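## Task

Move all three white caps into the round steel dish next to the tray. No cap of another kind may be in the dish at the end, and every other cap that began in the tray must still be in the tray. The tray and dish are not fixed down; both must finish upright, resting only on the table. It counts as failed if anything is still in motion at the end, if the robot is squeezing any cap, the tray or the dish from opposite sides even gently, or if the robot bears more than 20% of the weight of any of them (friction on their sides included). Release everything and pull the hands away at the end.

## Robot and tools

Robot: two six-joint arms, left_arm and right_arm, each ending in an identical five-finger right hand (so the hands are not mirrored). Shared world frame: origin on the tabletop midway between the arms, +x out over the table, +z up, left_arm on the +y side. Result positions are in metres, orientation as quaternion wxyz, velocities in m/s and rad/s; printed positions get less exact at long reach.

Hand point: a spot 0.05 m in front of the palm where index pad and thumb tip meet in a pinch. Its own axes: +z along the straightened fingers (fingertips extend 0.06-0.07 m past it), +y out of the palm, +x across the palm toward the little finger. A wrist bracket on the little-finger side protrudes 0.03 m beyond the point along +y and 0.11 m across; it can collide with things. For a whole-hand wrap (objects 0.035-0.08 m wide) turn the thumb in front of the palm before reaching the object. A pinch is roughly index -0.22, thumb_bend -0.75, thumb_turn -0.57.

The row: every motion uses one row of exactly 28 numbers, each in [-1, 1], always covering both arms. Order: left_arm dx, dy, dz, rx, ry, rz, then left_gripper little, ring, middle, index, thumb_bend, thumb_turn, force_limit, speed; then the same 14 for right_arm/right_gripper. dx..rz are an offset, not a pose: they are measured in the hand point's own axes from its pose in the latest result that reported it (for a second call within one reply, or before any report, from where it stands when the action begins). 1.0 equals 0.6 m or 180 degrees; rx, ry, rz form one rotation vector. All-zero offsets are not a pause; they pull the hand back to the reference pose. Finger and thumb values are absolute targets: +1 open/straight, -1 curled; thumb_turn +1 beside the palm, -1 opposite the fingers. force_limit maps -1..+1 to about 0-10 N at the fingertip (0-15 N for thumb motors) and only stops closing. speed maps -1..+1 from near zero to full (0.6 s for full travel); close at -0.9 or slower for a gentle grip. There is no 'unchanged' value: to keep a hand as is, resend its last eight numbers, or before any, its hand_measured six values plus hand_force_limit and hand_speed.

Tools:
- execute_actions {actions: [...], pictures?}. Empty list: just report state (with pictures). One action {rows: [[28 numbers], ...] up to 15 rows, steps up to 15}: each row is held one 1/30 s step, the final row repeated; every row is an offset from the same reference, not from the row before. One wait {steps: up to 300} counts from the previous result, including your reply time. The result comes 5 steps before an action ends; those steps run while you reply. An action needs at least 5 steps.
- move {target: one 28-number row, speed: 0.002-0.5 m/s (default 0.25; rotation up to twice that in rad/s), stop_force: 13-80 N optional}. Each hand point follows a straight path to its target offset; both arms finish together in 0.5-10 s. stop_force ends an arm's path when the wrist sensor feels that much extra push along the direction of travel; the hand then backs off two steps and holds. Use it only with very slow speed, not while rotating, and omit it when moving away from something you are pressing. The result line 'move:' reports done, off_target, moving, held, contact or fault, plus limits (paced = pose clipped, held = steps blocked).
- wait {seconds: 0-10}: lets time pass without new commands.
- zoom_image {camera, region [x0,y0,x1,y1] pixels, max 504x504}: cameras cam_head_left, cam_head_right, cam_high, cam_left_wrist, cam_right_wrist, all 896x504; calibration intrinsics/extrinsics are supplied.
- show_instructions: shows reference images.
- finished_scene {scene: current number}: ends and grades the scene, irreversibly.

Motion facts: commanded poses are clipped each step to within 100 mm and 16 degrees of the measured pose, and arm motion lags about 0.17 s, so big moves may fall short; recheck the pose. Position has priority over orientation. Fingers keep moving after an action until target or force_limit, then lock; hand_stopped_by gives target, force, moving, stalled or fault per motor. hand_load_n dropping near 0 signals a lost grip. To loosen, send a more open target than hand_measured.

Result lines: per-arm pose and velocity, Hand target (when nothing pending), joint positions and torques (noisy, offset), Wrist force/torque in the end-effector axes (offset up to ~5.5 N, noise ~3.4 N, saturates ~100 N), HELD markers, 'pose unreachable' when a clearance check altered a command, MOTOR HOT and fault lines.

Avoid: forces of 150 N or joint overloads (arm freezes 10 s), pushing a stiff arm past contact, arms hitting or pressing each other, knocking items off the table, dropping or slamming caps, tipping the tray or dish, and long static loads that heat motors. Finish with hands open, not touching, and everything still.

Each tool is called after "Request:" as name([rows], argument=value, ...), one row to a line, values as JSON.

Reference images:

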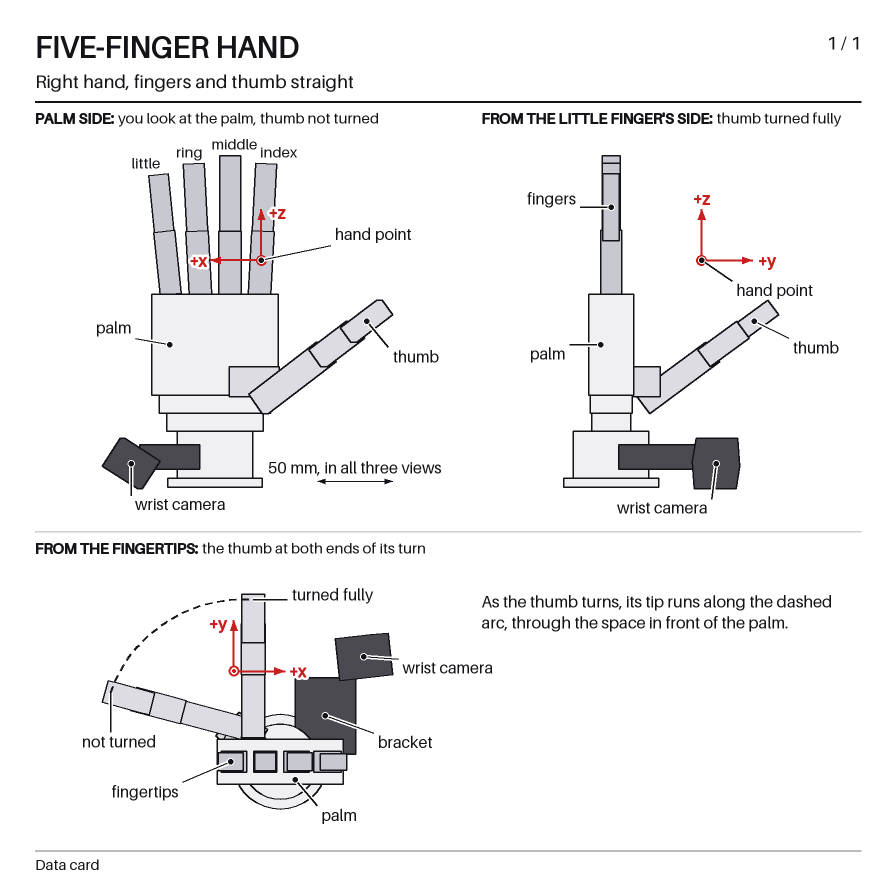

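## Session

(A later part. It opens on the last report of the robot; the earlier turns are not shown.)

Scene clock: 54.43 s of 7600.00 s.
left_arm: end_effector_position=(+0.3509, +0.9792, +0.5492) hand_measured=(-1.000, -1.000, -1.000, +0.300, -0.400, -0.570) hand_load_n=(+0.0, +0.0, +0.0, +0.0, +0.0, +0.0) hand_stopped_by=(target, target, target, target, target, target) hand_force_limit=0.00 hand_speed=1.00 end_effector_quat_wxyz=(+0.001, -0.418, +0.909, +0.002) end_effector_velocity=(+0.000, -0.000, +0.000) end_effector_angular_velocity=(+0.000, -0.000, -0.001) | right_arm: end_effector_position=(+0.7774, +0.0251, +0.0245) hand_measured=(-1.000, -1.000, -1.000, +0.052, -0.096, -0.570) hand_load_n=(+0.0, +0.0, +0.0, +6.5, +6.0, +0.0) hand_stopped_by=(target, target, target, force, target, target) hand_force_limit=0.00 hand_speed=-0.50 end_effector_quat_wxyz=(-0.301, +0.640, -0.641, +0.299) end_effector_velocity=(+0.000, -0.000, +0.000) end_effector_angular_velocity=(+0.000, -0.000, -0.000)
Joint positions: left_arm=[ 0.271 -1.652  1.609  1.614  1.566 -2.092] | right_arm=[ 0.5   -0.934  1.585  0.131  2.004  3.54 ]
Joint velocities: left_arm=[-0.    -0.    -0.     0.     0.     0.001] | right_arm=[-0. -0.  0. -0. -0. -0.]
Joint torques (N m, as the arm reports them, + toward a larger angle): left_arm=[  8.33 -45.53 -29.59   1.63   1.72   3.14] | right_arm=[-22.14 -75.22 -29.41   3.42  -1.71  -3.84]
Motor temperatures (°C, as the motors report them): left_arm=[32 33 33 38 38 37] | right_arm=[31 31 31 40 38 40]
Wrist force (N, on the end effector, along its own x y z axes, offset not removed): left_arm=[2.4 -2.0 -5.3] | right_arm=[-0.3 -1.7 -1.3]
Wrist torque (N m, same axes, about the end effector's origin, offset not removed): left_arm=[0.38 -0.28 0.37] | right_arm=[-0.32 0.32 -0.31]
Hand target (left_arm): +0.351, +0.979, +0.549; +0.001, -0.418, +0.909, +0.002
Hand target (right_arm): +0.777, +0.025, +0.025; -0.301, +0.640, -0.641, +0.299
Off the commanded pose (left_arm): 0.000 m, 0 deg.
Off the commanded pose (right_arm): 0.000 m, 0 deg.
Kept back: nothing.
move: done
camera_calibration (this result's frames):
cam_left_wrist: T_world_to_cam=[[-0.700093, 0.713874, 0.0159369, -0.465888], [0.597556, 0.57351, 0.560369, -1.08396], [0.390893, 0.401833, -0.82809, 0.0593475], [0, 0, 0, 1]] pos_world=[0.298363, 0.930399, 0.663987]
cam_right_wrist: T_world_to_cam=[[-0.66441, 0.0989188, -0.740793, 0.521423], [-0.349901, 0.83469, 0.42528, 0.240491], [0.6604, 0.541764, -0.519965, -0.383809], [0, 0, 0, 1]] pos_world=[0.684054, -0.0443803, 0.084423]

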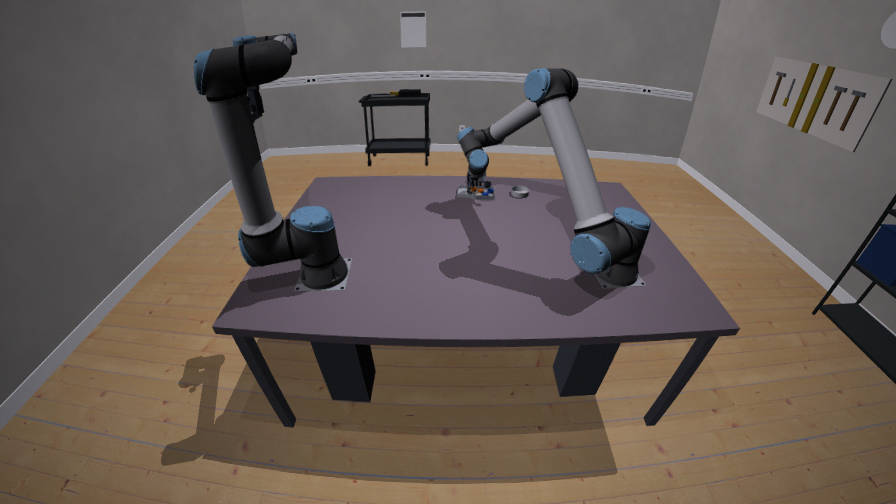

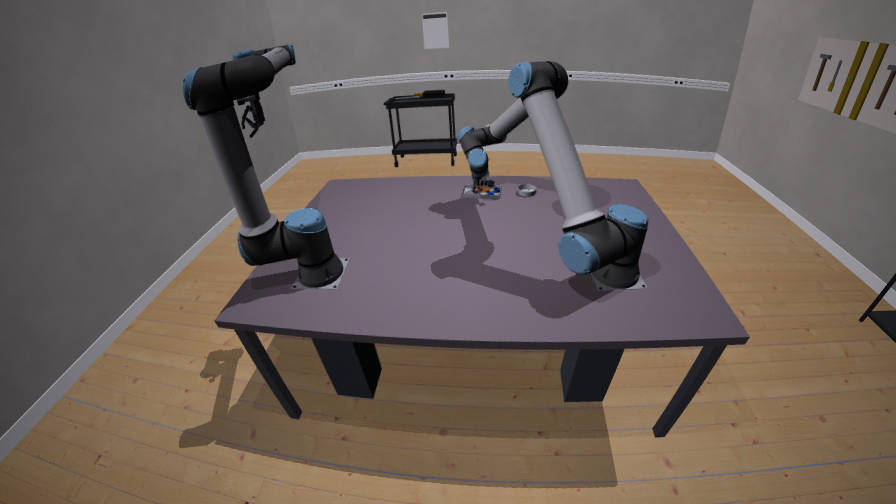

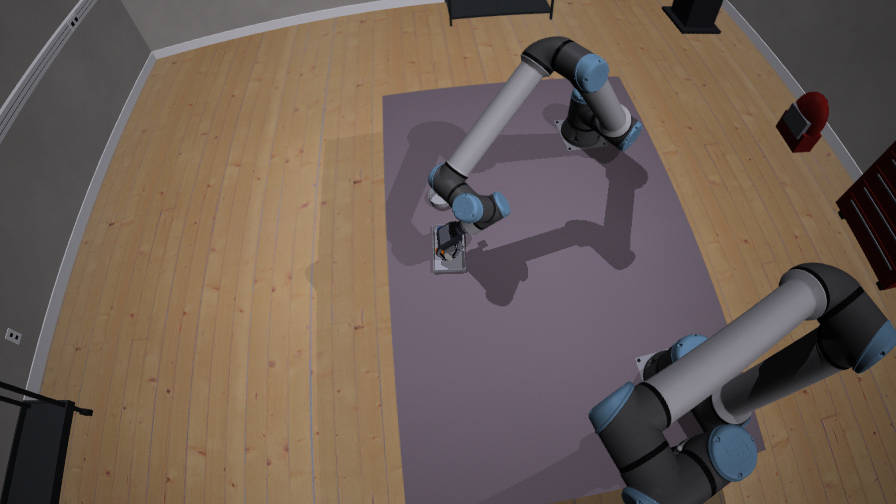

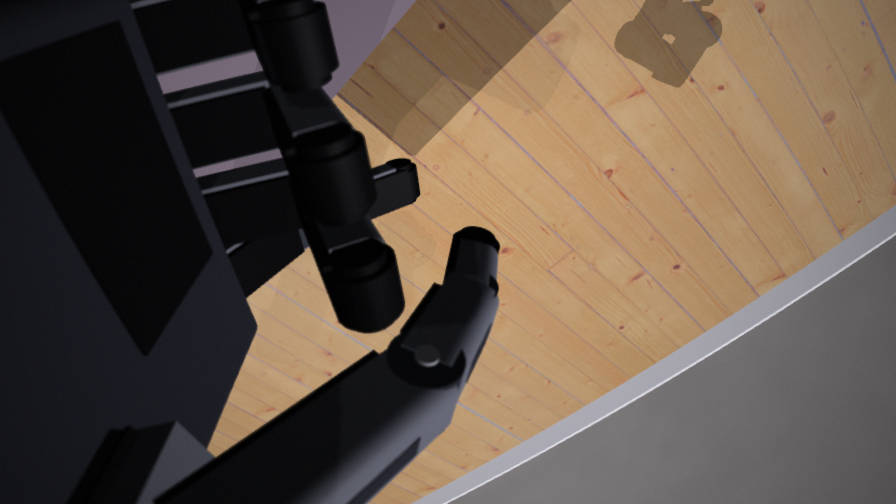

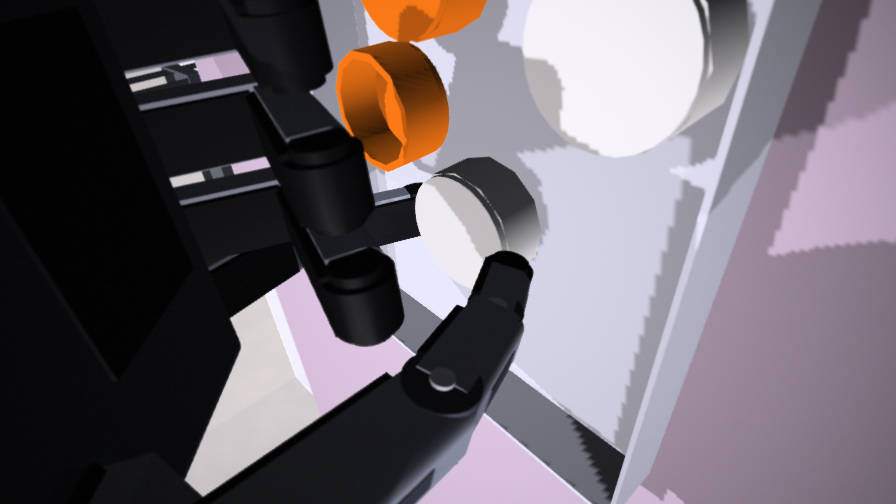

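Request:
move(target=[0,0,0,0,0,0,-1,-1,-1,0.3,-0.4,-0.57,0,1, 0,-0.097,-0.081,0,0,0,-1,-1,-1,-0.3,-0.1,-0.57,0,-0.5], speed=0.15)

Request:
move(target=[0,0,0,0,0,0,-1,-1,-1,0.3,-0.4,-0.57,0,1, 0.522,0.002,-0.003,0,0,0,-1,-1,-1,-0.3,-0.1,-0.57,0,-0.5], speed=0.3)

Scene clock: 55.67 s of 7600.00 s.
left_arm: end_effector_position=(+0.3509, +0.9792, +0.5492) hand_measured=(-1.000, -1.000, -1.000, +0.300, -0.400, -0.570) hand_load_n=(+0.0, +0.0, +0.0, +0.0, +0.0, +0.0) hand_stopped_by=(target, target, target, target, target, target) hand_force_limit=0.00 hand_speed=1.00 end_effector_quat_wxyz=(+0.001, -0.418, +0.909, +0.002) end_effector_velocity=(+0.001, -0.001, -0.000) end_effector_angular_velocity=(-0.000, +0.001, -0.002) | right_arm: end_effector_position=(+0.7774, +0.0250, +0.1002) hand_measured=(-1.000, -1.000, -1.000, +0.052, -0.096, -0.570) hand_load_n=(+0.0, +0.0, +0.0, +6.5, +6.0, +0.0) hand_stopped_by=(target, target, target, force, target, target) hand_force_limit=0.00 hand_speed=-0.50 end_effector_quat_wxyz=(-0.301, +0.640, -0.641, +0.299) end_effector_velocity=(+0.000, -0.000, +0.001) end_effector_angular_velocity=(-0.000, +0.000, -0.001)
Joint positions: left_arm=[ 0.271 -1.652  1.609  1.614  1.566 -2.092] | right_arm=[ 0.5   -1.003  1.546  0.24   2.004  3.54 ]
Joint velocities: left_arm=[-0.002  0.     0.001 -0.    -0.    -0.   ] | right_arm=[-0.001 -0.001 -0.001  0.002 -0.    -0.   ]
Joint torques (N m, as the arm reports them, + toward a larger angle): left_arm=[  8.99 -43.75 -30.06   1.25   1.56   3.26] | right_arm=[-22.66 -87.5  -43.14   4.77  -1.85   0.58]
Motor temperatures (°C, as the motors report them): left_arm=[32 33 33 38 38 37] | right_arm=[31 31 31 40 38 40]
Wrist force (N, on the end effector, along its own x y z axes, offset not removed): left_arm=[1.0 -6.4 -4.0] | right_arm=[-0.6 -1.1 0.2]
Wrist torque (N m, same axes, about the end effector's origin, offset not removed): left_arm=[-0.56 -0.08 -0.04] | right_arm=[-0.36 0.27 -0.38]
Hand target (left_arm): +0.351, +0.979, +0.549; +0.001, -0.418, +0.909, +0.002
Hand target (right_arm): +0.777, +0.025, +0.100; -0.301, +0.640, -0.641, +0.299
Off the commanded pose (left_arm): 0.000 m, 0 deg.
Off the commanded pose (right_arm): 0.000 m, 0 deg.
Kept back: nothing.
move: done
camera_calibration (this result's frames):
cam_left_wrist: T_world_to_cam=[[-0.700093, 0.713874, 0.015937, -0.465888], [0.597556, 0.57351, 0.560369, -1.08396], [0.390892, 0.401833, -0.82809, 0.0593475], [0, 0, 0, 1]] pos_world=[0.298363, 0.930399, 0.663987]
cam_right_wrist: T_world_to_cam=[[-0.664427, 0.0987803, -0.740796, 0.577511], [-0.349974, 0.834701, 0.425197, 0.20845], [0.660344, 0.541772, -0.520027, -0.344382], [0, 0, 0, 1]] pos_world=[0.684077, -0.0444636, 0.160098]

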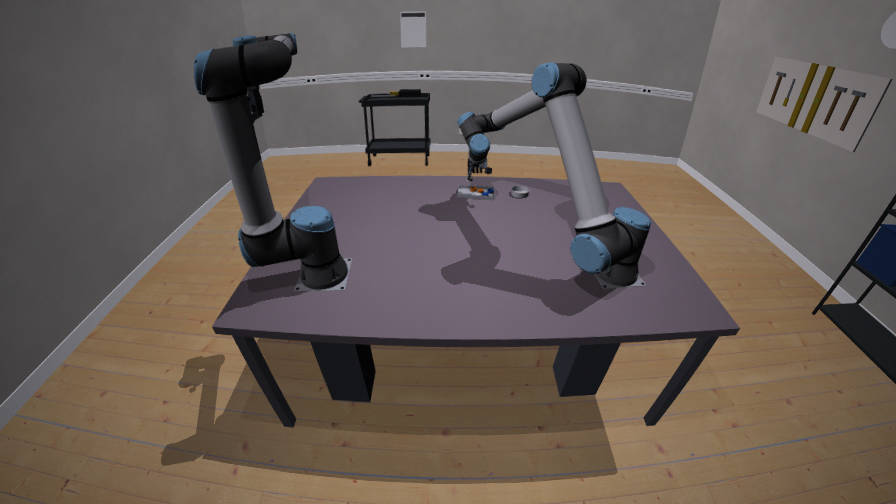

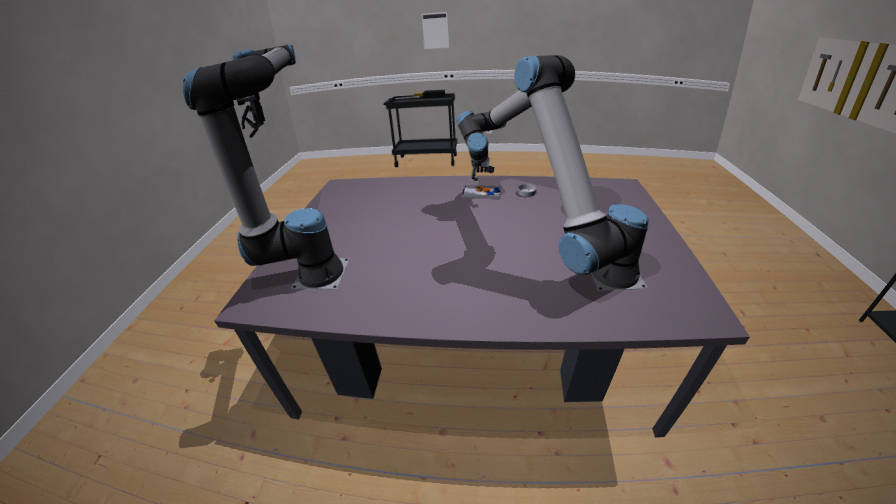

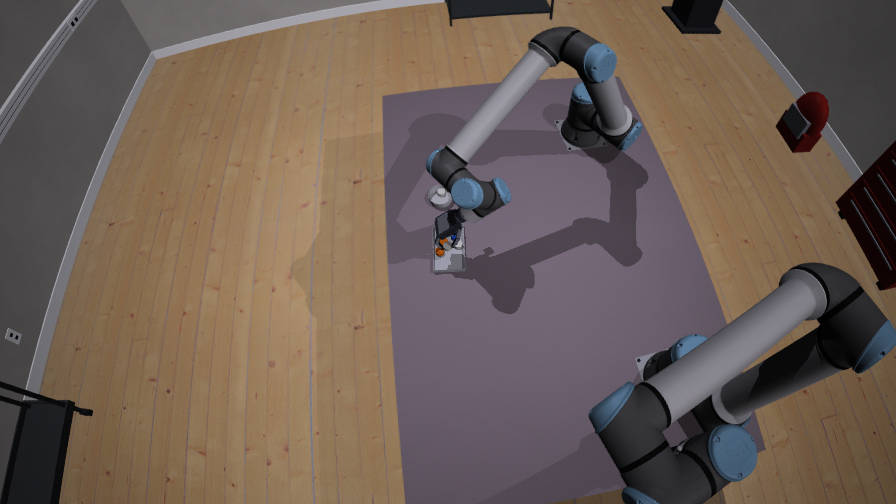

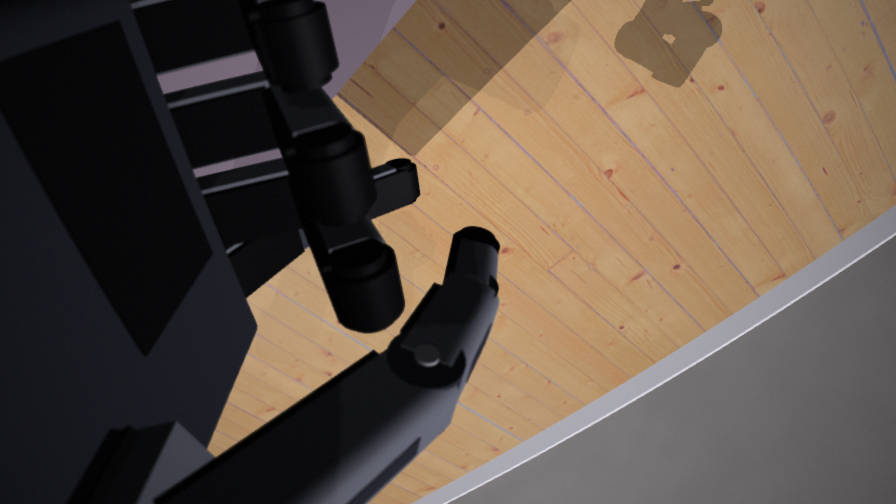

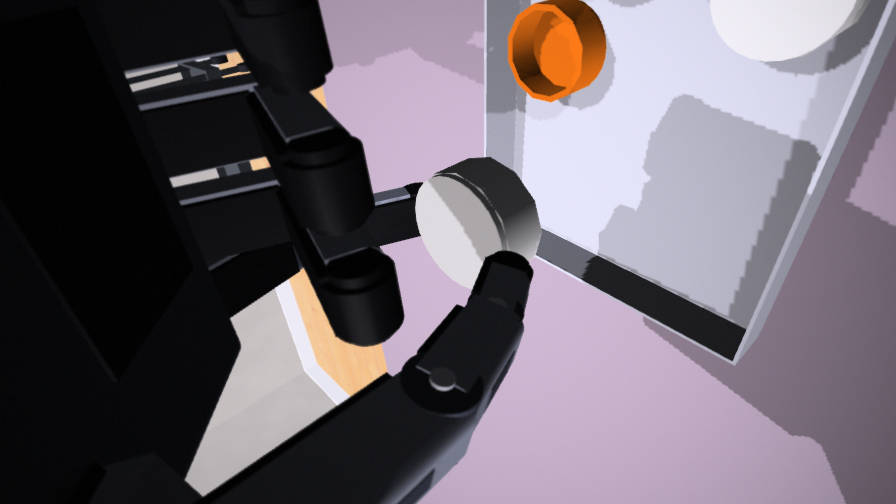

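Scene clock: 57.27 s of 7600.00 s.
left_arm: end_effector_position=(+0.3509, +0.9792, +0.5492) hand_measured=(-1.000, -1.000, -1.000, +0.300, -0.400, -0.570) hand_load_n=(+0.0, +0.0, +0.0, +0.0, +0.0, +0.0) hand_stopped_by=(target, target, target, target, target, target) hand_force_limit=0.00 hand_speed=1.00 end_effector_quat_wxyz=(+0.001, -0.418, +0.909, +0.002) end_effector_velocity=(-0.000, +0.000, -0.000) end_effector_angular_velocity=(-0.000, +0.000, +0.001) | right_arm: end_effector_position=(+0.7753, -0.2881, +0.1001) hand_measured=(-1.000, -1.000, -1.000, +0.052, -0.096, -0.570) hand_load_n=(+0.0, +0.0, +0.0, +6.5, +6.0, +0.0) hand_stopped_by=(target, target, target, force, target, target) hand_force_limit=0.00 hand_speed=-0.50 end_effector_quat_wxyz=(-0.300, +0.640, -0.641, +0.299) end_effector_velocity=(+0.000, -0.003, +0.000) end_effector_angular_velocity=(+0.001, +0.000, -0.002)
Joint positions: left_arm=[ 0.271 -1.652  1.609  1.614  1.566 -2.092] | right_arm=[ 0.035 -1.284  1.964  0.018  1.657  3.217]
Joint velocities: left_arm=[ 0.001 -0.     0.    -0.     0.     0.   ] | right_arm=[-0.005 -0.001  0.001 -0.    -0.003 -0.002]
Joint torques (N m, as the arm reports them, + toward a larger angle): left_arm=[  9.71 -44.06 -29.48   1.36   1.84   3.01] | right_arm=[-18.99 -65.39 -22.62  -1.1   -2.98  -4.2 ]
Motor temperatures (°C, as the motors report them): left_arm=[32 33 33 38 38 37] | right_arm=[31 31 31 40 38 40]
Wrist force (N, on the end effector, along its own x y z axes, offset not removed): left_arm=[0.4 1.9 -5.3] | right_arm=[-0.4 -1.2 -1.6]
Wrist torque (N m, same axes, about the end effector's origin, offset not removed): left_arm=[0.88 -0.21 0.60] | right_arm=[-0.17 0.37 -0.32]
Hand target (left_arm): +0.351, +0.979, +0.549; +0.001, -0.418, +0.909, +0.002
Hand target (right_arm): +0.775, -0.288, +0.100; -0.300, +0.640, -0.641, +0.299
Off the commanded pose (left_arm): 0.000 m, 0 deg.
Off the commanded pose (right_arm): 0.001 m, 0 deg.
Kept back: nothing.
move: done
camera_calibration (this result's frames):
cam_left_wrist: T_world_to_cam=[[-0.700093, 0.713874, 0.015937, -0.465888], [0.597556, 0.57351, 0.560369, -1.08396], [0.390893, 0.401833, -0.82809, 0.0593474], [0, 0, 0, 1]] pos_world=[0.298363, 0.930399, 0.663987]
cam_right_wrist: T_world_to_cam=[[-0.664574, 0.0987007, -0.740676, 0.607037], [-0.349836, 0.834791, 0.425134, 0.468994], [0.66027, 0.541648, -0.520251, -0.173357], [0, 0, 0, 1]] pos_world=[0.681954, -0.357528, 0.160043]

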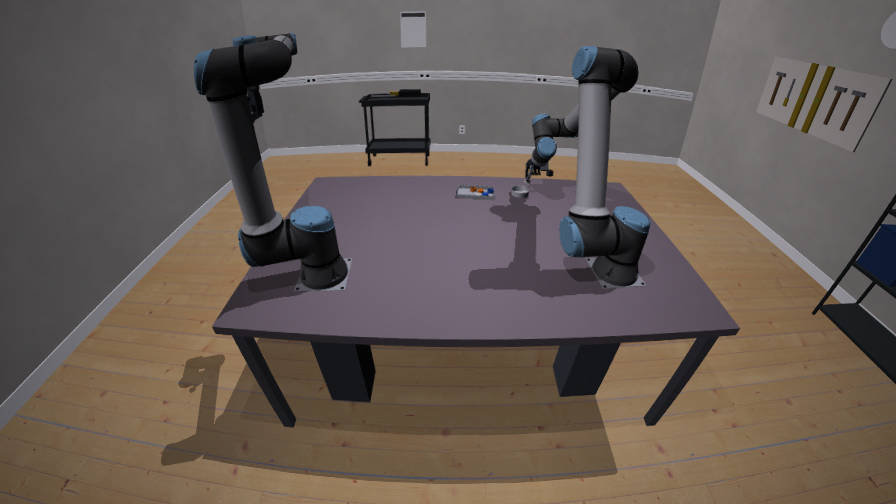

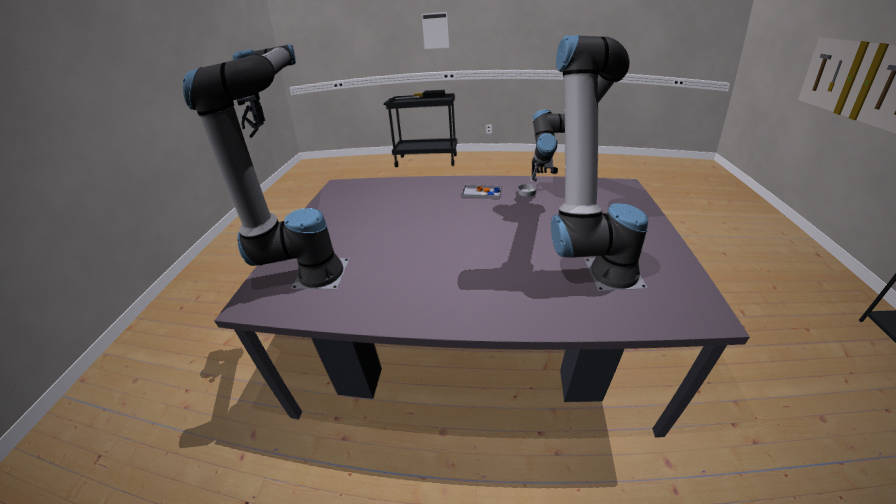

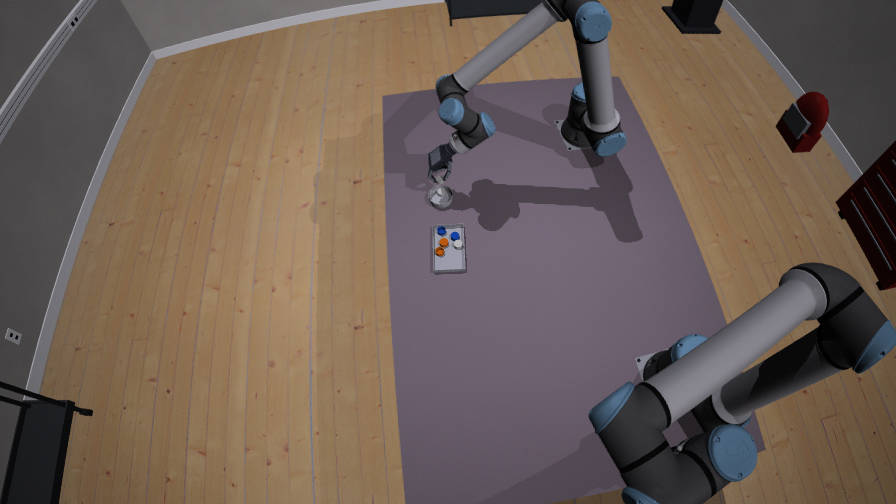

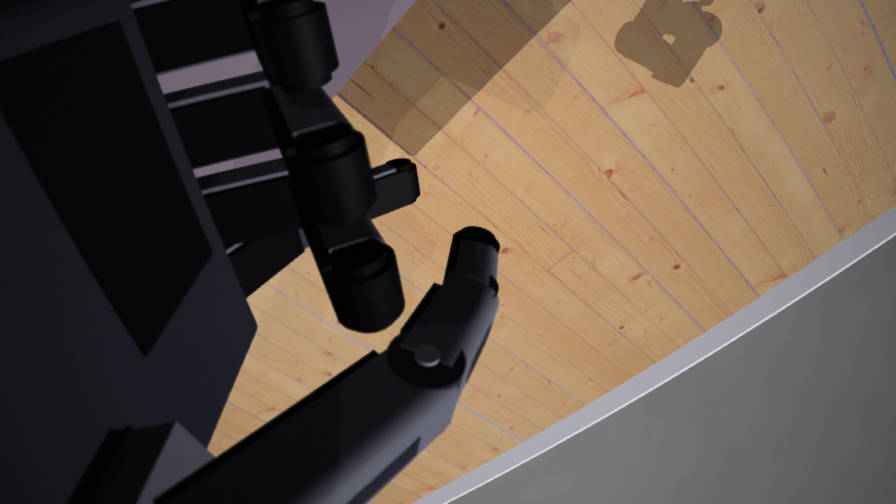

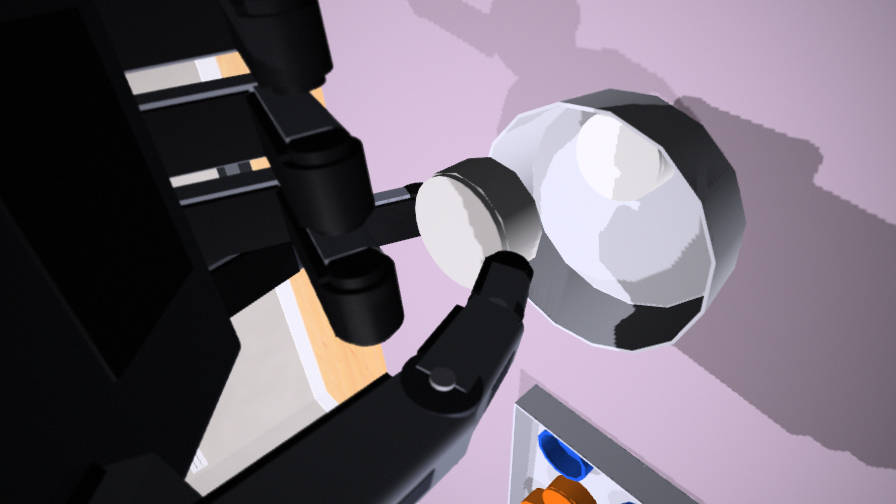

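Request:
move(target=[0,0,0,0,0,0,-1,-1,-1,0.3,-0.4,-0.57,0,1, -0.058,0.086,0.040,0,0,0,-1,-1,-1,-0.3,-0.1,-0.57,0,-0.5], speed=0.08)

Scene clock: 58.83 s of 7600.00 s.
left_arm: end_effector_position=(+0.3509, +0.9792, +0.5492) hand_measured=(-1.000, -1.000, -1.000, +0.300, -0.400, -0.570) hand_load_n=(+0.0, +0.0, +0.0, +0.0, +0.0, +0.0) hand_stopped_by=(target, target, target, target, target, target) hand_force_limit=0.00 hand_speed=1.00 end_effector_quat_wxyz=(+0.001, -0.418, +0.909, +0.002) end_effector_velocity=(-0.000, -0.000, -0.000) end_effector_angular_velocity=(-0.000, +0.000, +0.000) | right_arm: end_effector_position=(+0.7606, -0.2533, +0.0453) hand_measured=(-1.000, -1.000, -1.000, +0.052, -0.096, -0.570) hand_load_n=(+0.0, +0.0, +0.0, +6.5, +6.0, +0.0) hand_stopped_by=(target, target, target, force, target, target) hand_force_limit=0.00 hand_speed=-0.50 end_effector_quat_wxyz=(-0.300, +0.640, -0.641, +0.299) end_effector_velocity=(-0.000, +0.000, -0.001) end_effector_angular_velocity=(+0.001, -0.000, -0.001)
Joint positions: left_arm=[ 0.271 -1.652  1.609  1.614  1.566 -2.092] | right_arm=[ 0.102 -1.215  1.993 -0.075  1.709  3.261]
Joint velocities: left_arm=[ 0. -0.  0.  0.  0. -0.] | right_arm=[ 0.001  0.002  0.001 -0.003  0.001  0.002]
Joint torques (N m, as the arm reports them, + toward a larger angle): left_arm=[  8.17 -45.84 -29.37   1.18   1.63   2.84] | right_arm=[ 20.09 -35.48 -19.05  -1.     3.24   4.51]
Motor temperatures (°C, as the motors report them): left_arm=[32 33 33 38 38 37] | right_arm=[31 31 31 40 38 40]
Wrist force (N, on the end effector, along its own x y z axes, offset not removed): left_arm=[1.8 4.4 -2.2] | right_arm=[-2.1 -0.5 -1.1]
Wrist torque (N m, same axes, about the end effector's origin, offset not removed): left_arm=[0.87 -0.21 0.24] | right_arm=[-0.16 0.50 -0.40]
Hand target (left_arm): +0.351, +0.979, +0.549; +0.001, -0.418, +0.909, +0.002
Hand target (right_arm): +0.761, -0.253, +0.045; -0.300, +0.640, -0.641, +0.299
Off the commanded pose (left_arm): 0.000 m, 0 deg.
Off the commanded pose (right_arm): 0.000 m, 0 deg.
Kept back: nothing.
move: done
camera_calibration (this result's frames):
cam_left_wrist: T_world_to_cam=[[-0.700093, 0.713874, 0.0159369, -0.465887], [0.597556, 0.57351, 0.560369, -1.08396], [0.390892, 0.401834, -0.82809, 0.0593473], [0, 0, 0, 1]] pos_world=[0.298363, 0.930399, 0.663987]
cam_right_wrist: T_world_to_cam=[[-0.66455, 0.0987105, -0.740695, 0.553265], [-0.349858, 0.834778, 0.425141, 0.458134], [0.660282, 0.541666, -0.520217, -0.211031], [0, 0, 0, 1]] pos_world=[0.667294, -0.322745, 0.105247]

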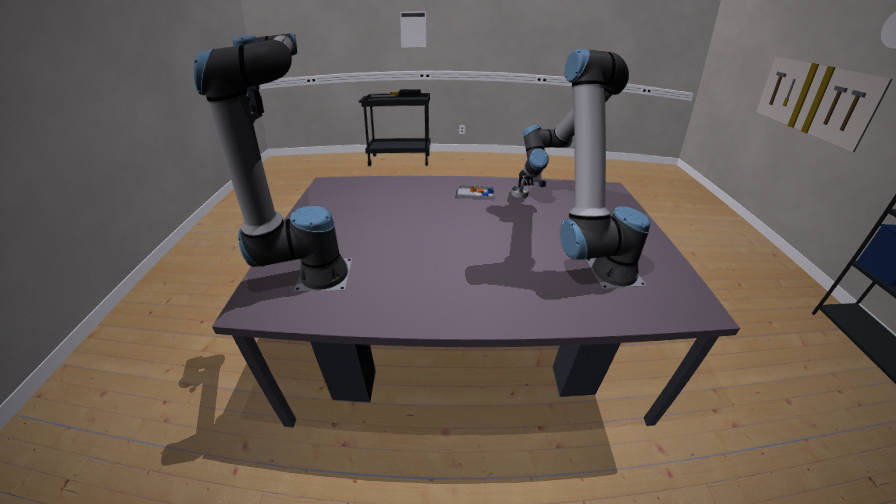

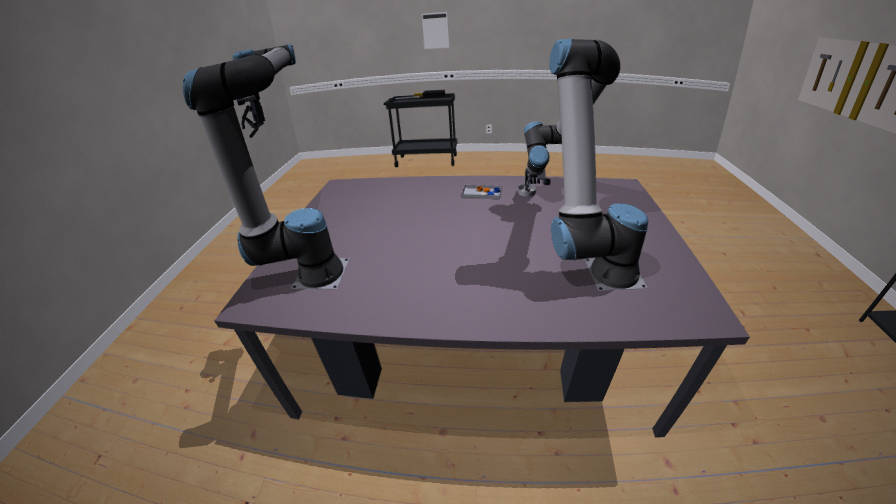

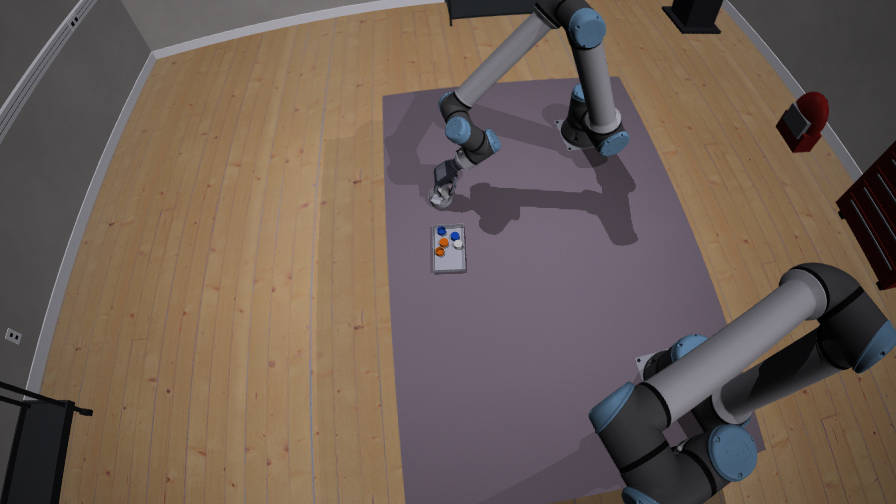

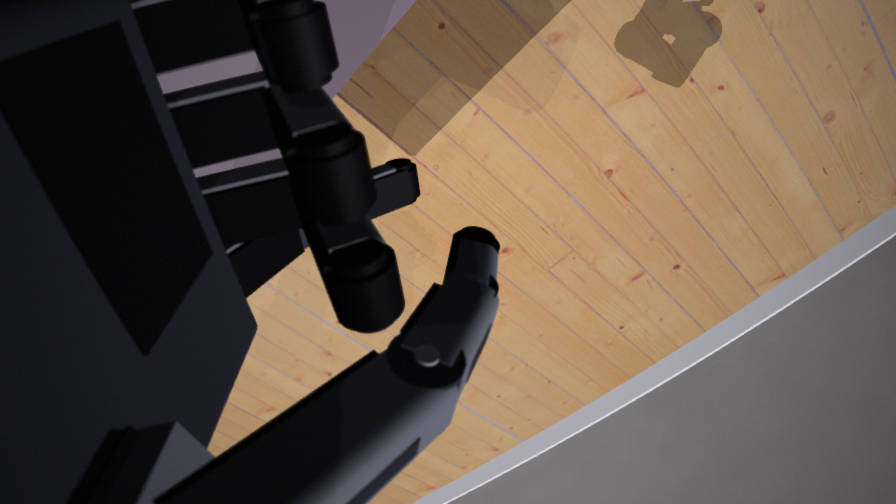

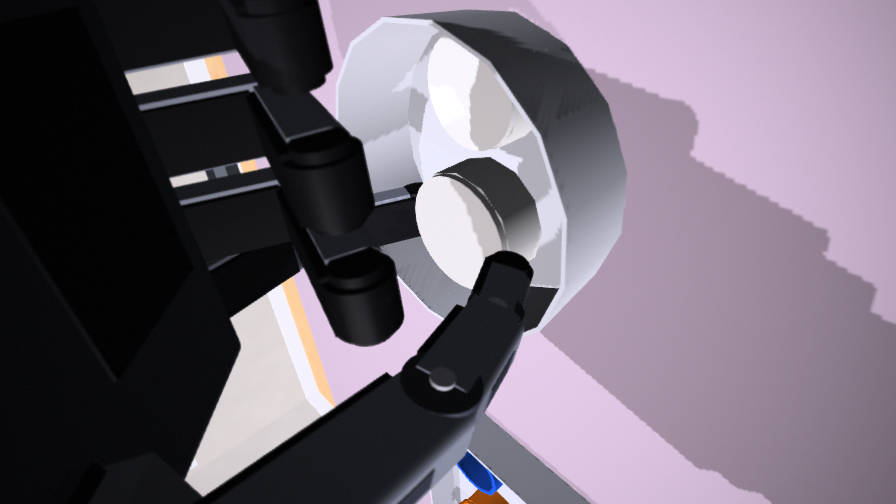

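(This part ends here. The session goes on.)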